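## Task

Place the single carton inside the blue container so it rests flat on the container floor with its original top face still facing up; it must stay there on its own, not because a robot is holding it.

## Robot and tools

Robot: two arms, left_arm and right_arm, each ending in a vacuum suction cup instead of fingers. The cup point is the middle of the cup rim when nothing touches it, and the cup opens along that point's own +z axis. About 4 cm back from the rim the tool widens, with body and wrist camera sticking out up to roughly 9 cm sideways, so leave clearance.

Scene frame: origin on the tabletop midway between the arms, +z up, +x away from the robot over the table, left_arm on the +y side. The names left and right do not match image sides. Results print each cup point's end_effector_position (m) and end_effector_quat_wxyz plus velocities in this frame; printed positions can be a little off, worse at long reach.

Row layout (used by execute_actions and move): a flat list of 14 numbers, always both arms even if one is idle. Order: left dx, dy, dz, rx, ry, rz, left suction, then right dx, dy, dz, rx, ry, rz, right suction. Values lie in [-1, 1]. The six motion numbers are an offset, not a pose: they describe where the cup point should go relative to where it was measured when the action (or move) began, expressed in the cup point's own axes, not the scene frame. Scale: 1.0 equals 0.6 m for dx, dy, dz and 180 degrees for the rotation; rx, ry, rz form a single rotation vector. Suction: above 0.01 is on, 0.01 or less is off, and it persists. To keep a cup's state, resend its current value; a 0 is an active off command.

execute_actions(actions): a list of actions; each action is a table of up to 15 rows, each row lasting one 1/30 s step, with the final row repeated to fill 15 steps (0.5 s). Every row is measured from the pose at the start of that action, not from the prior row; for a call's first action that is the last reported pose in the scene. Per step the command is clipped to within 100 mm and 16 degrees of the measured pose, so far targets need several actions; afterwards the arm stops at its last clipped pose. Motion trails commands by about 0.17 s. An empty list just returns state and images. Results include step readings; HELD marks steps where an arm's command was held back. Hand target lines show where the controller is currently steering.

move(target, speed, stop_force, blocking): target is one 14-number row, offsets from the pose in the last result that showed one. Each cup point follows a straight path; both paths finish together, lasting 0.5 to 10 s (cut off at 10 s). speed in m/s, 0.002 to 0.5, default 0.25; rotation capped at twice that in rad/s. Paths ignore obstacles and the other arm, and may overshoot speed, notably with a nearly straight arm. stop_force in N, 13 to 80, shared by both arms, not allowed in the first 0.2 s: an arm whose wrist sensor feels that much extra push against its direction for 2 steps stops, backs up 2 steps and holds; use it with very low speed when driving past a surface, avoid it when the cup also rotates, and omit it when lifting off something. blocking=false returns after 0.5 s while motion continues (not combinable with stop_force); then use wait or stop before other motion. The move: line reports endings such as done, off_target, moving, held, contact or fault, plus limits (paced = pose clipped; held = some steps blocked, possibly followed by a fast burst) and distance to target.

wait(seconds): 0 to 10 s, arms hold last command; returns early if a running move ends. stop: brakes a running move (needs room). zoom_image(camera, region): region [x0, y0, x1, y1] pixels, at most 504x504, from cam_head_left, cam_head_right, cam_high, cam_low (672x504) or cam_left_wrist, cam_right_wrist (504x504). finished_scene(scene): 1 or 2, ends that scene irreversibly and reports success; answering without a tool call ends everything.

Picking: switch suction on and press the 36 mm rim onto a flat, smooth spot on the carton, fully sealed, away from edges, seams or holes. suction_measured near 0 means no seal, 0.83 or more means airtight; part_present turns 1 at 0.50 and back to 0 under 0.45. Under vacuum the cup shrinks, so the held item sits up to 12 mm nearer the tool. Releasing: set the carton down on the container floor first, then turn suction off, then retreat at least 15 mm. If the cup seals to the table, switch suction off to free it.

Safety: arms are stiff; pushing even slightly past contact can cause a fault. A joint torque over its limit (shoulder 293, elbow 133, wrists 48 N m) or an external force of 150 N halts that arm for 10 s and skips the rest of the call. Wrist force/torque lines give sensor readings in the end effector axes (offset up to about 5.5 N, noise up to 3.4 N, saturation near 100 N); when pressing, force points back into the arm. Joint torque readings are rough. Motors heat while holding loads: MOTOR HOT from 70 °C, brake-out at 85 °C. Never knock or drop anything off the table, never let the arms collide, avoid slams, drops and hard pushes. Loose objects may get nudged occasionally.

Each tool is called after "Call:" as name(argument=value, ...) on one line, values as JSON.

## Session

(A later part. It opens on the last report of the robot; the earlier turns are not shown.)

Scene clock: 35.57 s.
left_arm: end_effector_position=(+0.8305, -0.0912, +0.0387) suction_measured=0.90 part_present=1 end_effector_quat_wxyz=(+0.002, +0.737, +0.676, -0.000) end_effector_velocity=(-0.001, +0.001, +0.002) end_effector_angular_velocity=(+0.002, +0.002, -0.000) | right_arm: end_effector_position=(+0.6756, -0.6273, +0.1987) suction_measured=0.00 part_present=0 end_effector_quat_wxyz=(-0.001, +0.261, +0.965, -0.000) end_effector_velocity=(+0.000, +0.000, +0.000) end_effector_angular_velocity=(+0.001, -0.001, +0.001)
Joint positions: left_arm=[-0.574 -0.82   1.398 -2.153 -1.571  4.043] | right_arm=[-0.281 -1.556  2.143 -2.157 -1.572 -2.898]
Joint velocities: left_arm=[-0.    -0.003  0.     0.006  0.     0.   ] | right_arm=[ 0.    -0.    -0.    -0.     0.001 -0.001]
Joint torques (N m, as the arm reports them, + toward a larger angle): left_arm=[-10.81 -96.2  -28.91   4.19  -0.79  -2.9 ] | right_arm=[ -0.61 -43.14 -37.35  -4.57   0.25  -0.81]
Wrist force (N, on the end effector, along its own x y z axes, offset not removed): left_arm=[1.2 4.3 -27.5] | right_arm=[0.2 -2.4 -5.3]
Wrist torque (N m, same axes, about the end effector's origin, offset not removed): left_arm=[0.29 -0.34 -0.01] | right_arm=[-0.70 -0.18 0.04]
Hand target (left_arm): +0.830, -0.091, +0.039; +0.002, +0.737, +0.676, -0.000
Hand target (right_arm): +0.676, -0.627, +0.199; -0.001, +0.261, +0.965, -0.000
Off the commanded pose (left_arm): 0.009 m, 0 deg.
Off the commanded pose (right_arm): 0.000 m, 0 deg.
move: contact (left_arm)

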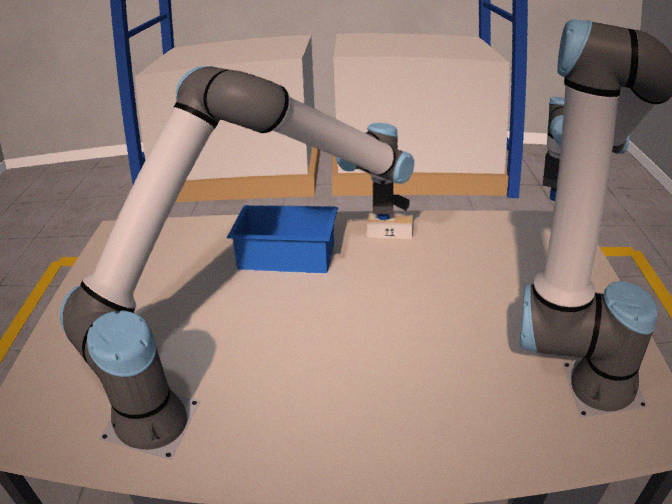

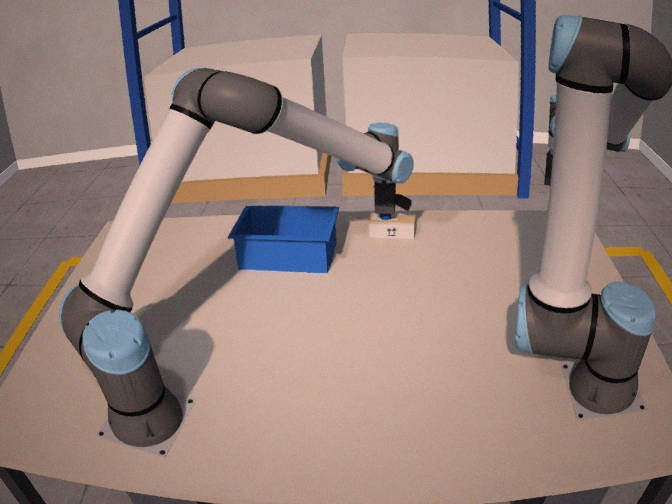

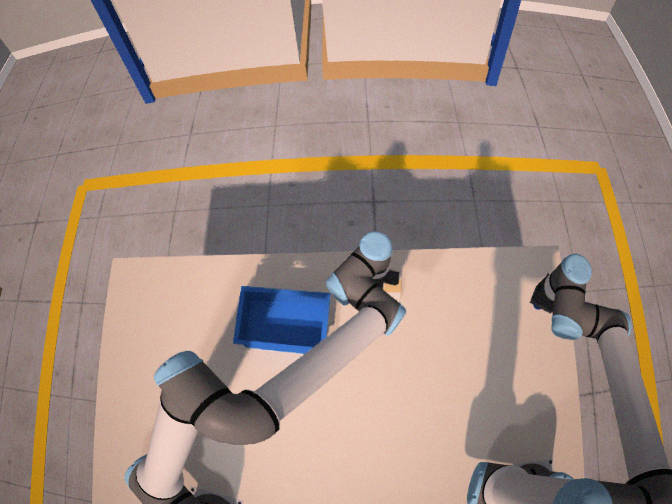

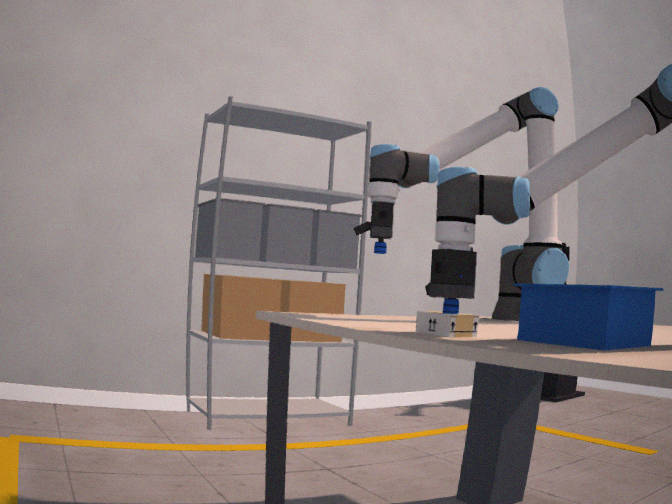

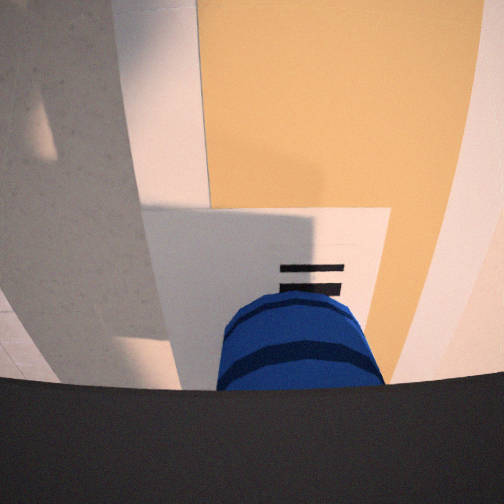

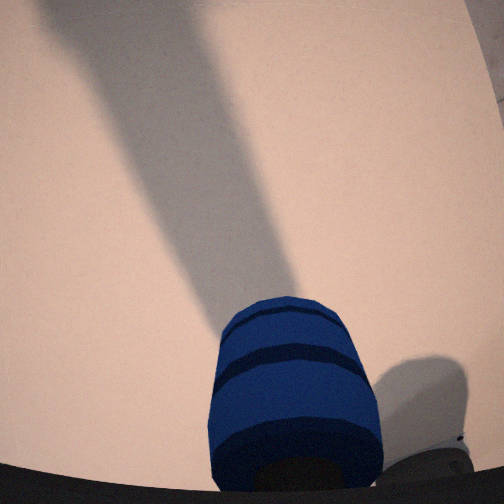

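Call:
move(target=[0,0,-0.27,0,0,0,1,0,0,0,0,0,0,0], speed=0.2)

Call:
move(target=[0.45,-0.22,0,0,0,0,1,0,0,0,0,0,0,0])

Scene clock: 41.30 s.
left_arm: end_effector_position=(+0.8302, -0.0909, +0.2005) suction_measured=0.89 part_present=1 end_effector_quat_wxyz=(+0.002, +0.737, +0.676, -0.000) end_effector_velocity=(-0.000, +0.000, +0.002) end_effector_angular_velocity=(+0.002, +0.000, -0.001) | right_arm: end_effector_position=(+0.6756, -0.6273, +0.1987) suction_measured=0.00 part_present=0 end_effector_quat_wxyz=(-0.001, +0.261, +0.965, -0.000) end_effector_velocity=(+0.000, +0.000, +0.000) end_effector_angular_velocity=(+0.000, -0.001, -0.001)
Joint positions: left_arm=[-0.574 -0.942  1.297 -1.929 -1.571  4.043] | right_arm=[-0.281 -1.556  2.143 -2.157 -1.572 -2.898]
Joint velocities: left_arm=[-0.    -0.001 -0.002  0.005  0.001  0.001] | right_arm=[ 0.    -0.    -0.    -0.001  0.     0.001]
Joint torques (N m, as the arm reports them, + toward a larger angle): left_arm=[  -5.43 -120.2   -53.56   -0.57   -0.09   -0.1 ] | right_arm=[ -1.3  -43.5  -36.86  -3.76   0.07  -0.15]
Wrist force (N, on the end effector, along its own x y z axes, offset not removed): left_arm=[-2.3 -1.4 3.8] | right_arm=[-0.3 -3.4 -2.1]
Wrist torque (N m, same axes, about the end effector's origin, offset not removed): left_arm=[-0.13 0.21 -0.13] | right_arm=[-0.69 -0.14 0.07]
Hand target (left_arm): +0.830, -0.091, +0.201; +0.002, +0.737, +0.676, -0.000
Hand target (right_arm): +0.676, -0.627, +0.199; -0.001, +0.261, +0.965, -0.000
Off the commanded pose (left_arm): 0.000 m, 0 deg.
Off the commanded pose (right_arm): 0.000 m, 0 deg.
move: done

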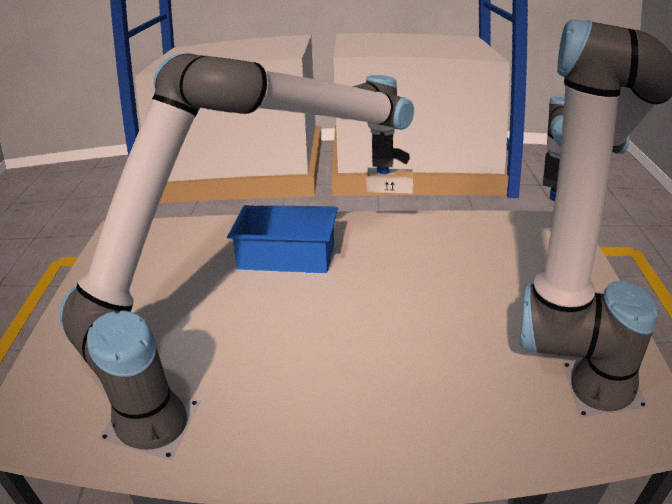

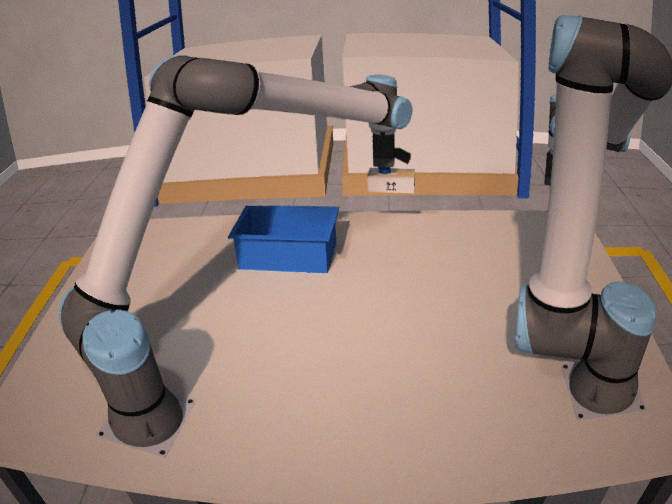

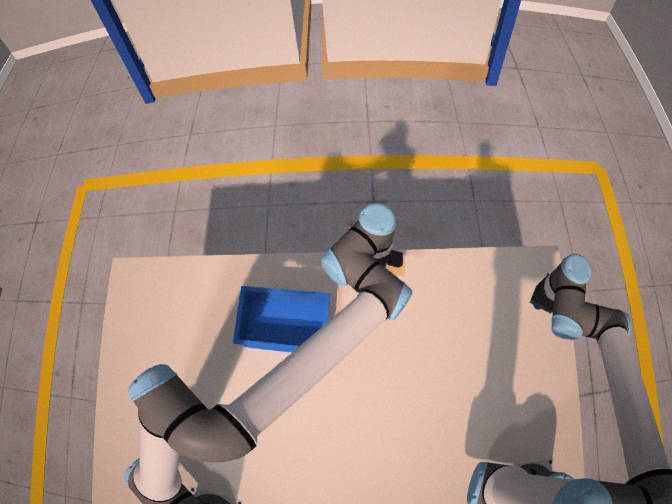

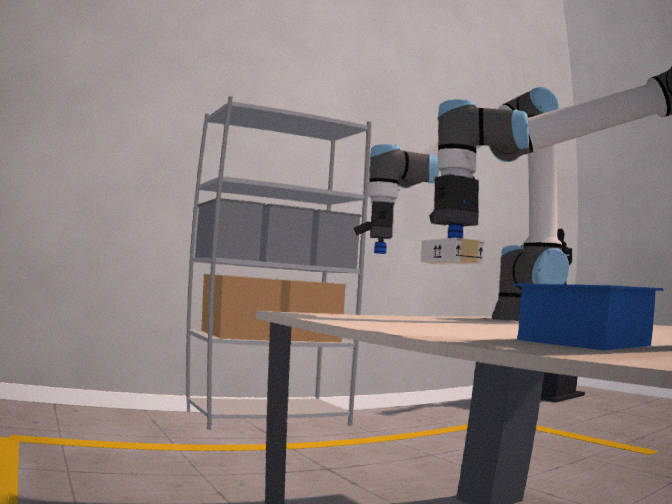

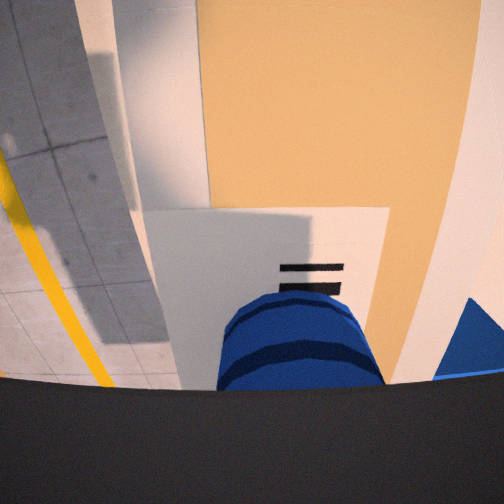

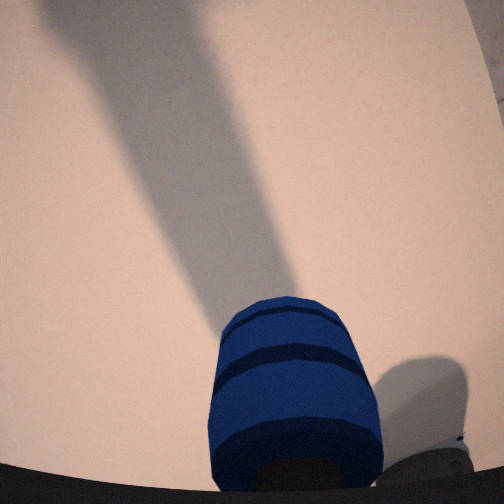

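Scene clock: 43.10 s.
left_arm: end_effector_position=(+0.7222, +0.1894, +0.1999) suction_measured=0.89 part_present=1 end_effector_quat_wxyz=(+0.002, +0.737, +0.676, +0.000) end_effector_velocity=(-0.000, +0.002, +0.000) end_effector_angular_velocity=(+0.000, -0.001, +0.000) | right_arm: end_effector_position=(+0.6756, -0.6273, +0.1987) suction_measured=0.00 part_present=0 end_effector_quat_wxyz=(-0.001, +0.261, +0.965, -0.000) end_effector_velocity=(-0.000, -0.000, -0.000) end_effector_angular_velocity=(+0.000, -0.000, +0.000)
Joint positions: left_arm=[-0.405 -1.283  1.817 -2.109 -1.571  4.212] | right_arm=[-0.281 -1.556  2.143 -2.157 -1.572 -2.898]
Joint velocities: left_arm=[ 0.002 -0.002  0.003 -0.001  0.001  0.002] | right_arm=[-0.    -0.     0.    -0.     0.    -0.001]
Joint torques (N m, as the arm reports them, + toward a larger angle): left_arm=[ 18.8  -89.52 -36.37  -8.34  -2.23   2.33] | right_arm=[  0.95 -43.96 -36.75  -4.46  -0.19  -0.24]
Wrist force (N, on the end effector, along its own x y z axes, offset not removed): left_arm=[0.1 1.0 5.1] | right_arm=[1.9 -6.1 1.4]
Wrist torque (N m, same axes, about the end effector's origin, offset not removed): left_arm=[0.24 -0.19 -0.19] | right_arm=[-1.16 -0.47 -0.15]
Hand target (left_arm): +0.722, +0.190, +0.200; +0.002, +0.737, +0.676, +0.000
Hand target (right_arm): +0.676, -0.627, +0.199; -0.001, +0.261, +0.965, -0.000
Off the commanded pose (left_arm): 0.000 m, 0 deg.
Off the commanded pose (right_arm): 0.000 m, 0 deg.
move: done

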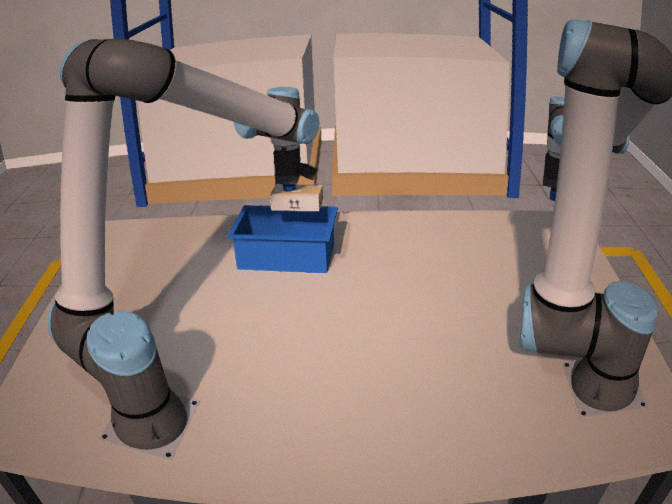

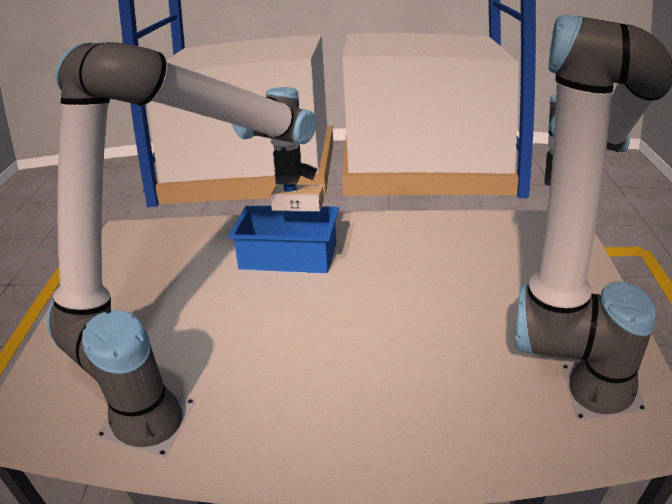

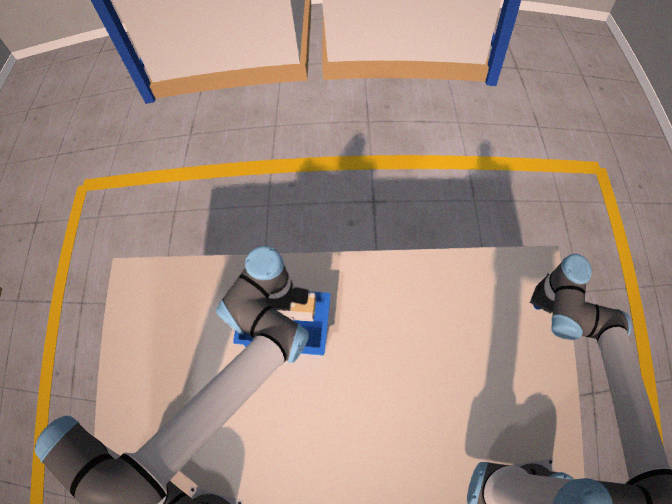

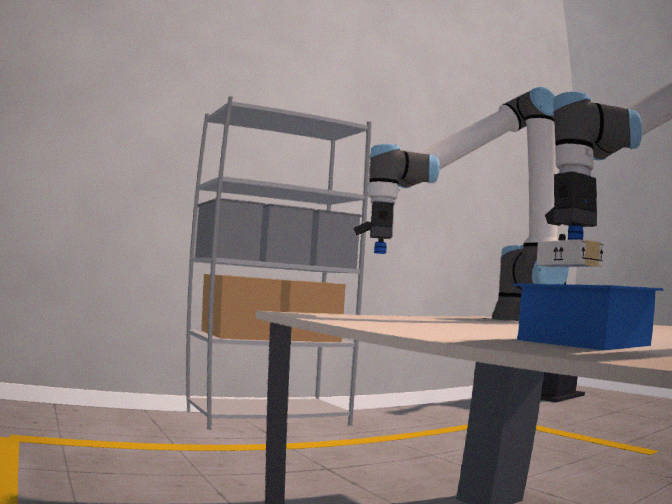

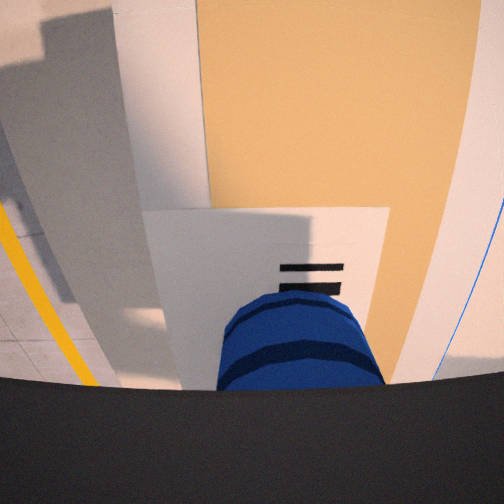

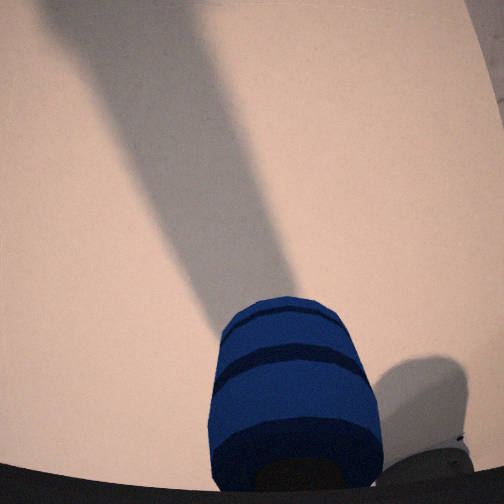

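Call:
move(target=[0.05,-0.04,0.04,0,0,0,1,0,0,0,0,0,0,0], speed=0.1)

Scene clock: 47.03 s.
left_arm: end_effector_position=(+0.7010, +0.2212, +0.1759) suction_measured=0.89 part_present=1 end_effector_quat_wxyz=(+0.002, +0.737, +0.676, +0.000) end_effector_velocity=(-0.001, +0.002, -0.000) end_effector_angular_velocity=(-0.000, -0.001, +0.001) | right_arm: end_effector_position=(+0.6756, -0.6273, +0.1987) suction_measured=0.00 part_present=0 end_effector_quat_wxyz=(-0.001, +0.261, +0.965, -0.000) end_effector_velocity=(-0.000, +0.001, -0.000) end_effector_angular_velocity=(-0.000, +0.000, +0.004)
Joint positions: left_arm=[-0.385 -1.307  1.899 -2.167 -1.571  4.231] | right_arm=[-0.281 -1.556  2.143 -2.157 -1.572 -2.898]
Joint velocities: left_arm=[ 0.002 -0.002  0.003 -0.002  0.     0.001] | right_arm=[ 0.002  0.     0.    -0.    -0.    -0.002]
Joint torques (N m, as the arm reports them, + toward a larger angle): left_arm=[ 15.21 -89.63 -33.19  -8.21  -0.89   2.4 ] | right_arm=[ -1.39 -41.88 -36.23  -4.18   0.35  -0.38]
Wrist force (N, on the end effector, along its own x y z axes, offset not removed): left_arm=[0.2 -0.4 4.2] | right_arm=[4.7 -2.5 3.4]
Wrist torque (N m, same axes, about the end effector's origin, offset not removed): left_arm=[-0.08 -0.13 -0.14] | right_arm=[-0.54 -0.88 0.10]
Hand target (left_arm): +0.701, +0.221, +0.176; +0.002, +0.737, +0.676, +0.000
Hand target (right_arm): +0.676, -0.627, +0.199; -0.001, +0.261, +0.965, -0.000
Off the commanded pose (left_arm): 0.000 m, 0 deg.
Off the commanded pose (right_arm): 0.000 m, 0 deg.
move: done

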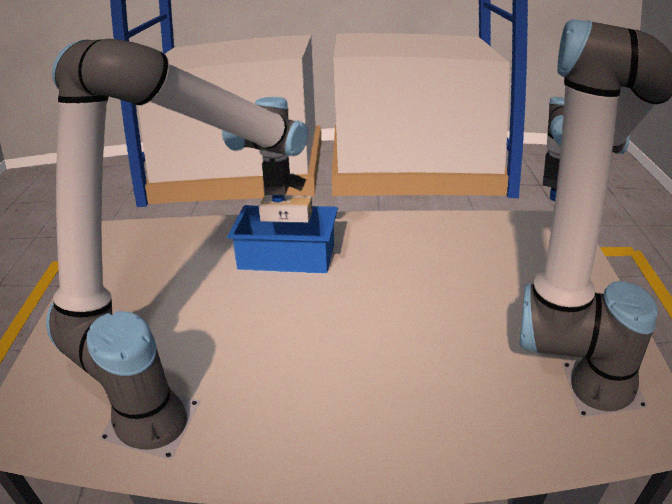

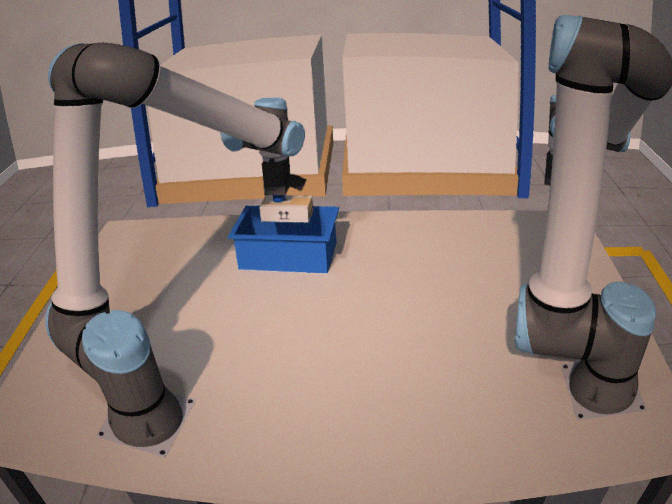

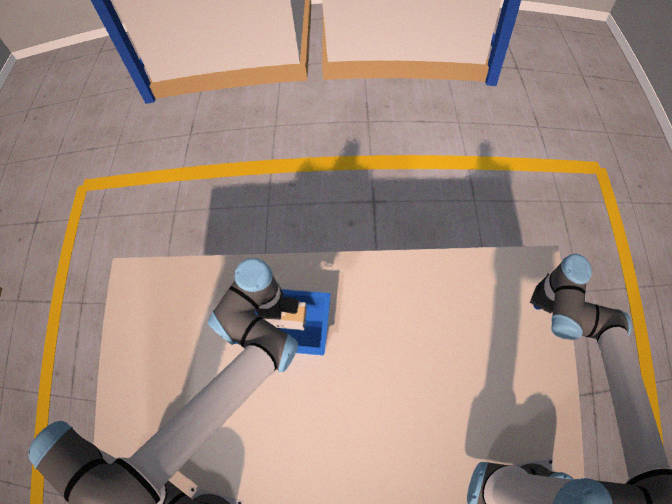

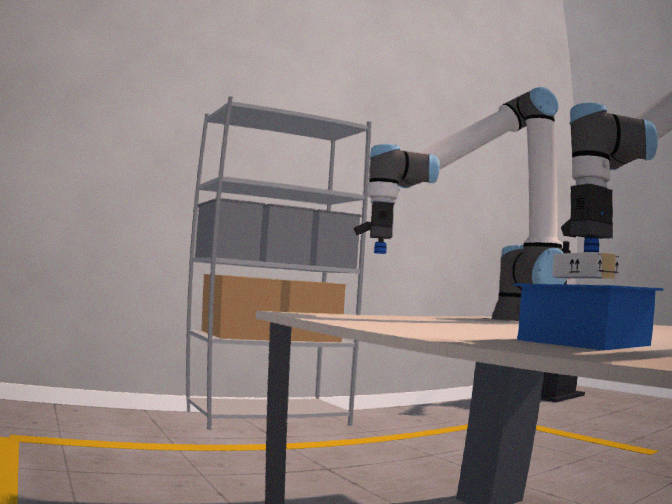

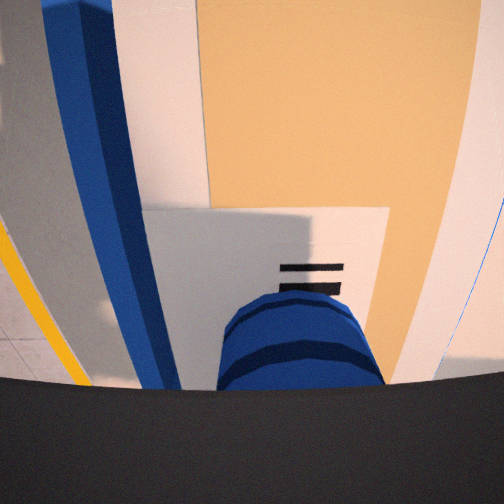

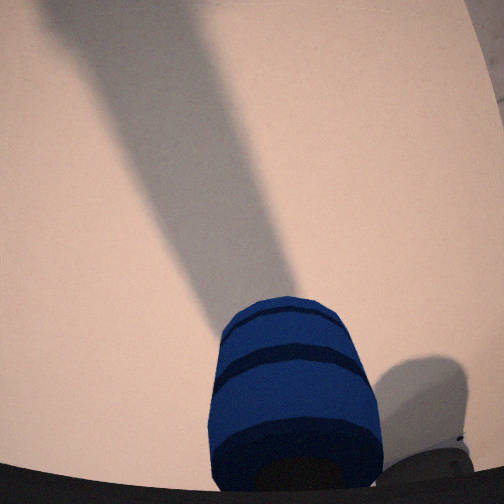

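Call:
move(target=[0,0.008,0.18,0,0,0,1,0,0,0,0,0,0,0], speed=0.08, stop_force=15)

Call:
move(target=[0,0,0.055,0,0,0,1,0,0,0,0,0,0,0], speed=0.012, stop_force=13)

Scene clock: 55.90 s.
left_arm: end_effector_position=(+0.7060, +0.2206, +0.0681) suction_measured=0.89 part_present=1 end_effector_quat_wxyz=(+0.002, +0.737, +0.676, +0.000) end_effector_velocity=(+0.000, +0.000, -0.001) end_effector_angular_velocity=(-0.001, -0.000, +0.001) | right_arm: end_effector_position=(+0.6756, -0.6273, +0.1987) suction_measured=0.00 part_present=0 end_effector_quat_wxyz=(-0.001, +0.261, +0.965, -0.000) end_effector_velocity=(+0.000, -0.000, -0.000) end_effector_angular_velocity=(-0.000, +0.001, -0.002)
Joint positions: left_arm=[-0.382 -1.181  1.961 -2.355 -1.571  4.234] | right_arm=[-0.281 -1.556  2.143 -2.157 -1.572 -2.898]
Joint velocities: left_arm=[ 0.001  0.002  0.001 -0.003 -0.     0.   ] | right_arm=[-0.     0.    -0.     0.001 -0.     0.002]
Joint torques (N m, as the arm reports them, + toward a larger angle): left_arm=[ 13.3  -57.46 -25.94  -8.31  -1.47   2.34] | right_arm=[  1.82 -42.08 -36.67  -4.02  -0.23  -0.29]
Wrist force (N, on the end effector, along its own x y z axes, offset not removed): left_arm=[-1.9 -1.3 1.1] | right_arm=[1.7 -1.9 -2.2]
Wrist torque (N m, same axes, about the end effector's origin, offset not removed): left_arm=[-0.18 0.19 -0.16] | right_arm=[-0.38 -0.42 0.18]
Hand target (left_arm): +0.706, +0.221, +0.068; +0.002, +0.737, +0.676, +0.000
Hand target (right_arm): +0.676, -0.627, +0.199; -0.001, +0.261, +0.965, -0.000
Off the commanded pose (left_arm): 0.000 m, 0 deg.
Off the commanded pose (right_arm): 0.000 m, 0 deg.
move: done

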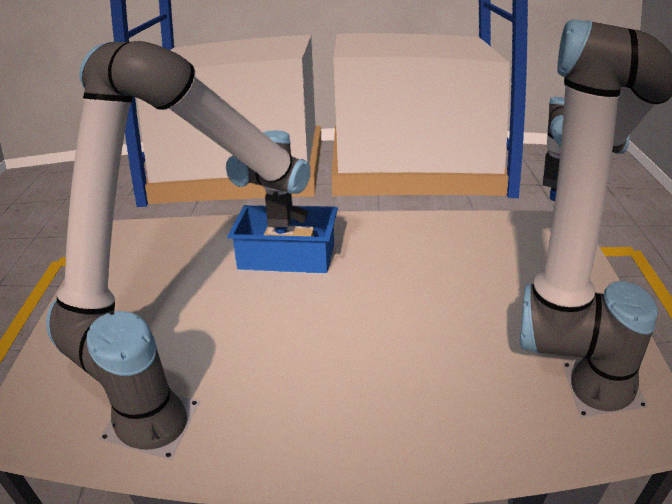

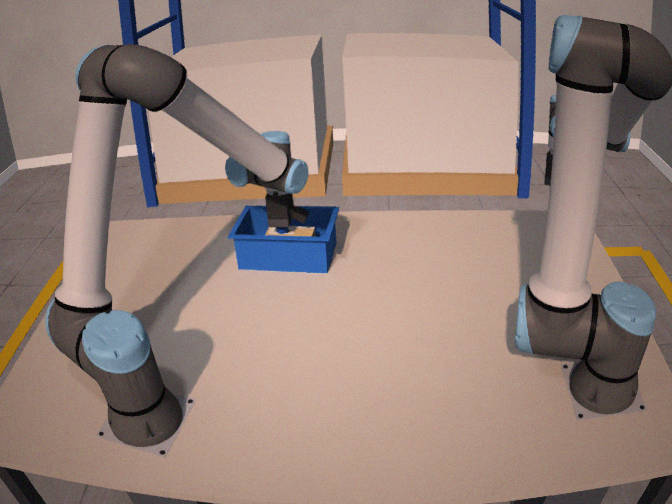

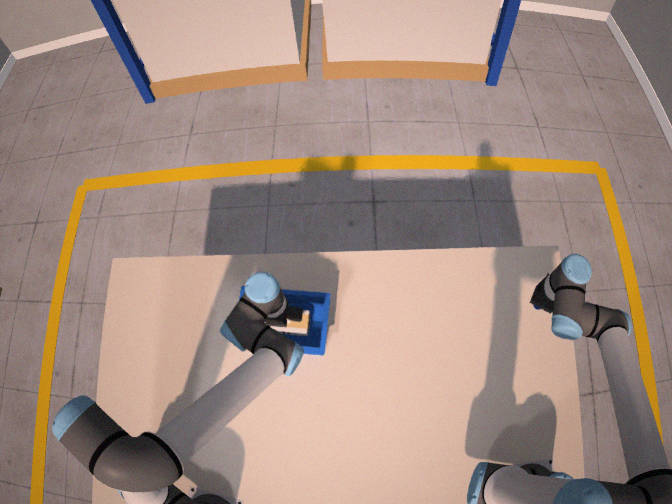

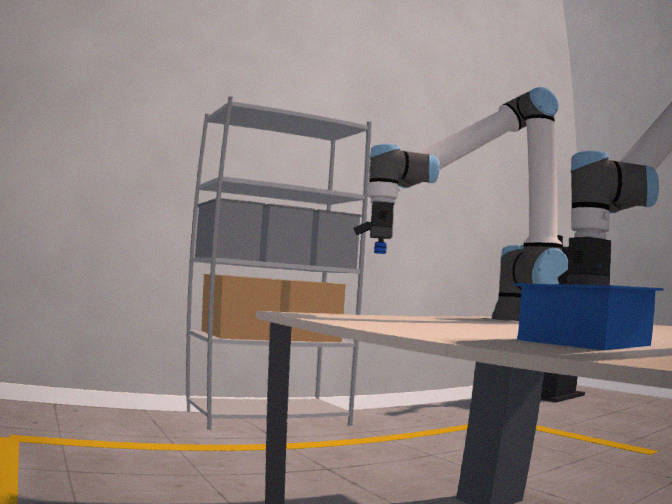

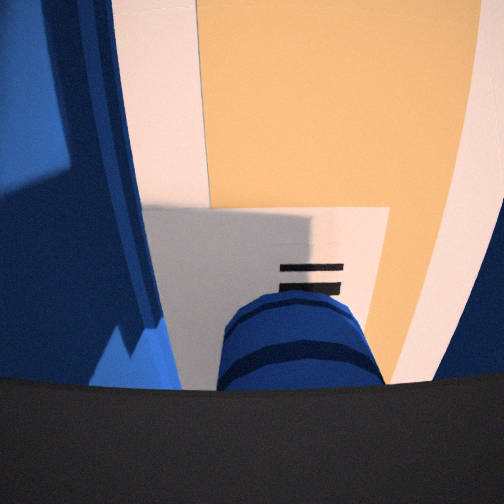

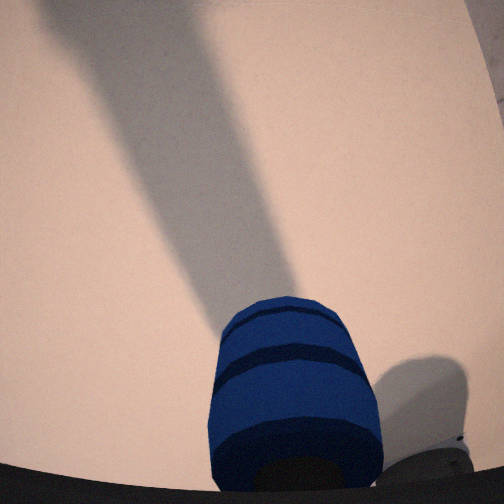

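Scene clock: 57.80 s.
left_arm: end_effector_position=(+0.7061, +0.2206, +0.0498) suction_measured=0.90 part_present=1 end_effector_quat_wxyz=(+0.002, +0.737, +0.676, +0.000) end_effector_velocity=(-0.001, +0.000, +0.002) end_effector_angular_velocity=(+0.001, +0.002, -0.000) | right_arm: end_effector_position=(+0.6756, -0.6273, +0.1987) suction_measured=0.00 part_present=0 end_effector_quat_wxyz=(-0.001, +0.261, +0.965, -0.000) end_effector_velocity=(-0.000, -0.000, -0.000) end_effector_angular_velocity=(+0.000, +0.001, -0.001)
Joint positions: left_arm=[-0.382 -1.158  1.97  -2.387 -1.571  4.234] | right_arm=[-0.281 -1.556  2.143 -2.157 -1.572 -2.898]
Joint velocities: left_arm=[ 0.    -0.003 -0.     0.006 -0.001  0.   ] | right_arm=[-0.    -0.    -0.     0.001 -0.     0.001]
Joint torques (N m, as the arm reports them, + toward a larger angle): left_arm=[  9.57 -73.24 -25.33   5.55  -1.37   2.21] | right_arm=[  1.14 -41.4  -37.57  -4.13  -0.22  -0.36]
Wrist force (N, on the end effector, along its own x y z axes, offset not removed): left_arm=[-0.8 4.7 -25.3] | right_arm=[1.2 -0.7 -0.8]
Wrist torque (N m, same axes, about the end effector's origin, offset not removed): left_arm=[0.39 -0.25 -0.19] | right_arm=[-0.22 -0.42 0.09]
Hand target (left_arm): +0.706, +0.221, +0.050; +0.002, +0.737, +0.676, +0.000
Hand target (right_arm): +0.676, -0.627, +0.199; -0.001, +0.261, +0.965, -0.000
Off the commanded pose (left_arm): 0.015 m, 0 deg.
Off the commanded pose (right_arm): 0.000 m, 0 deg.
move: contact (left_arm)

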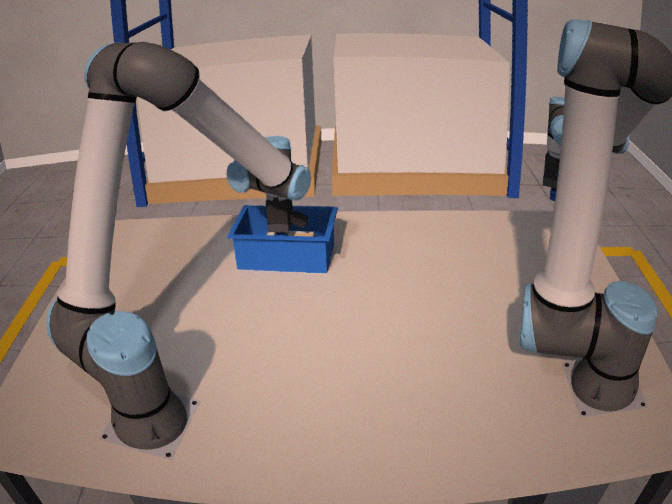

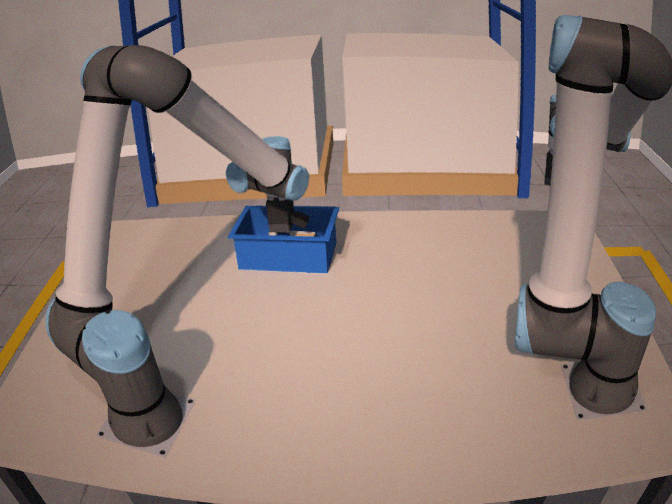

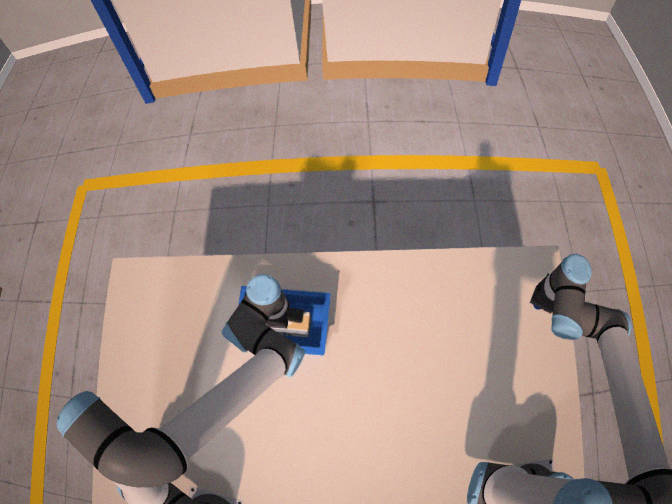

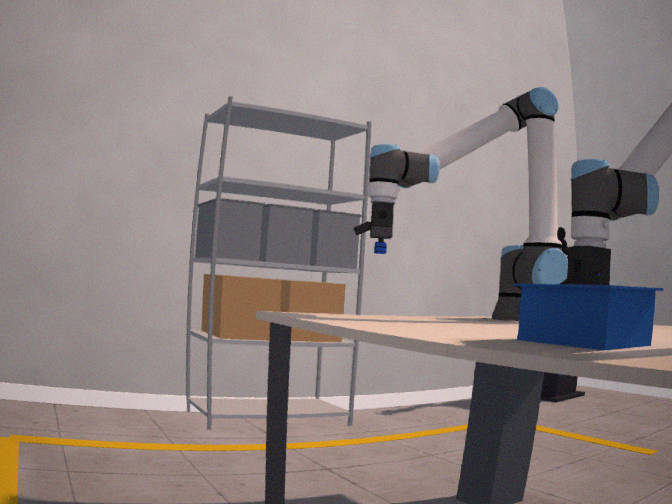

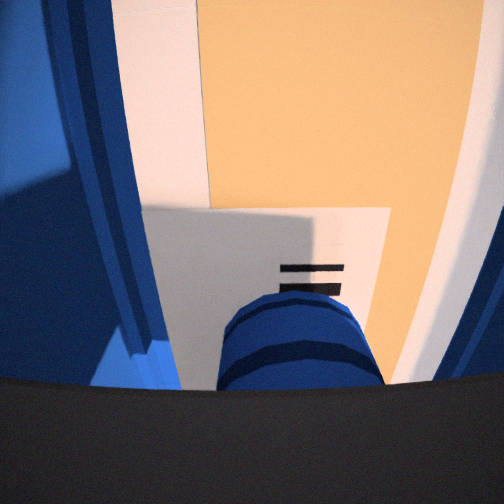

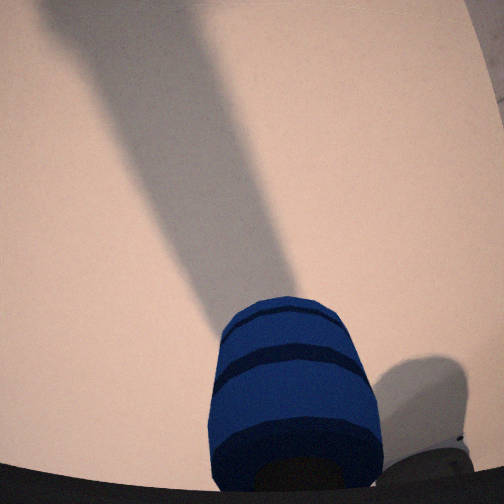

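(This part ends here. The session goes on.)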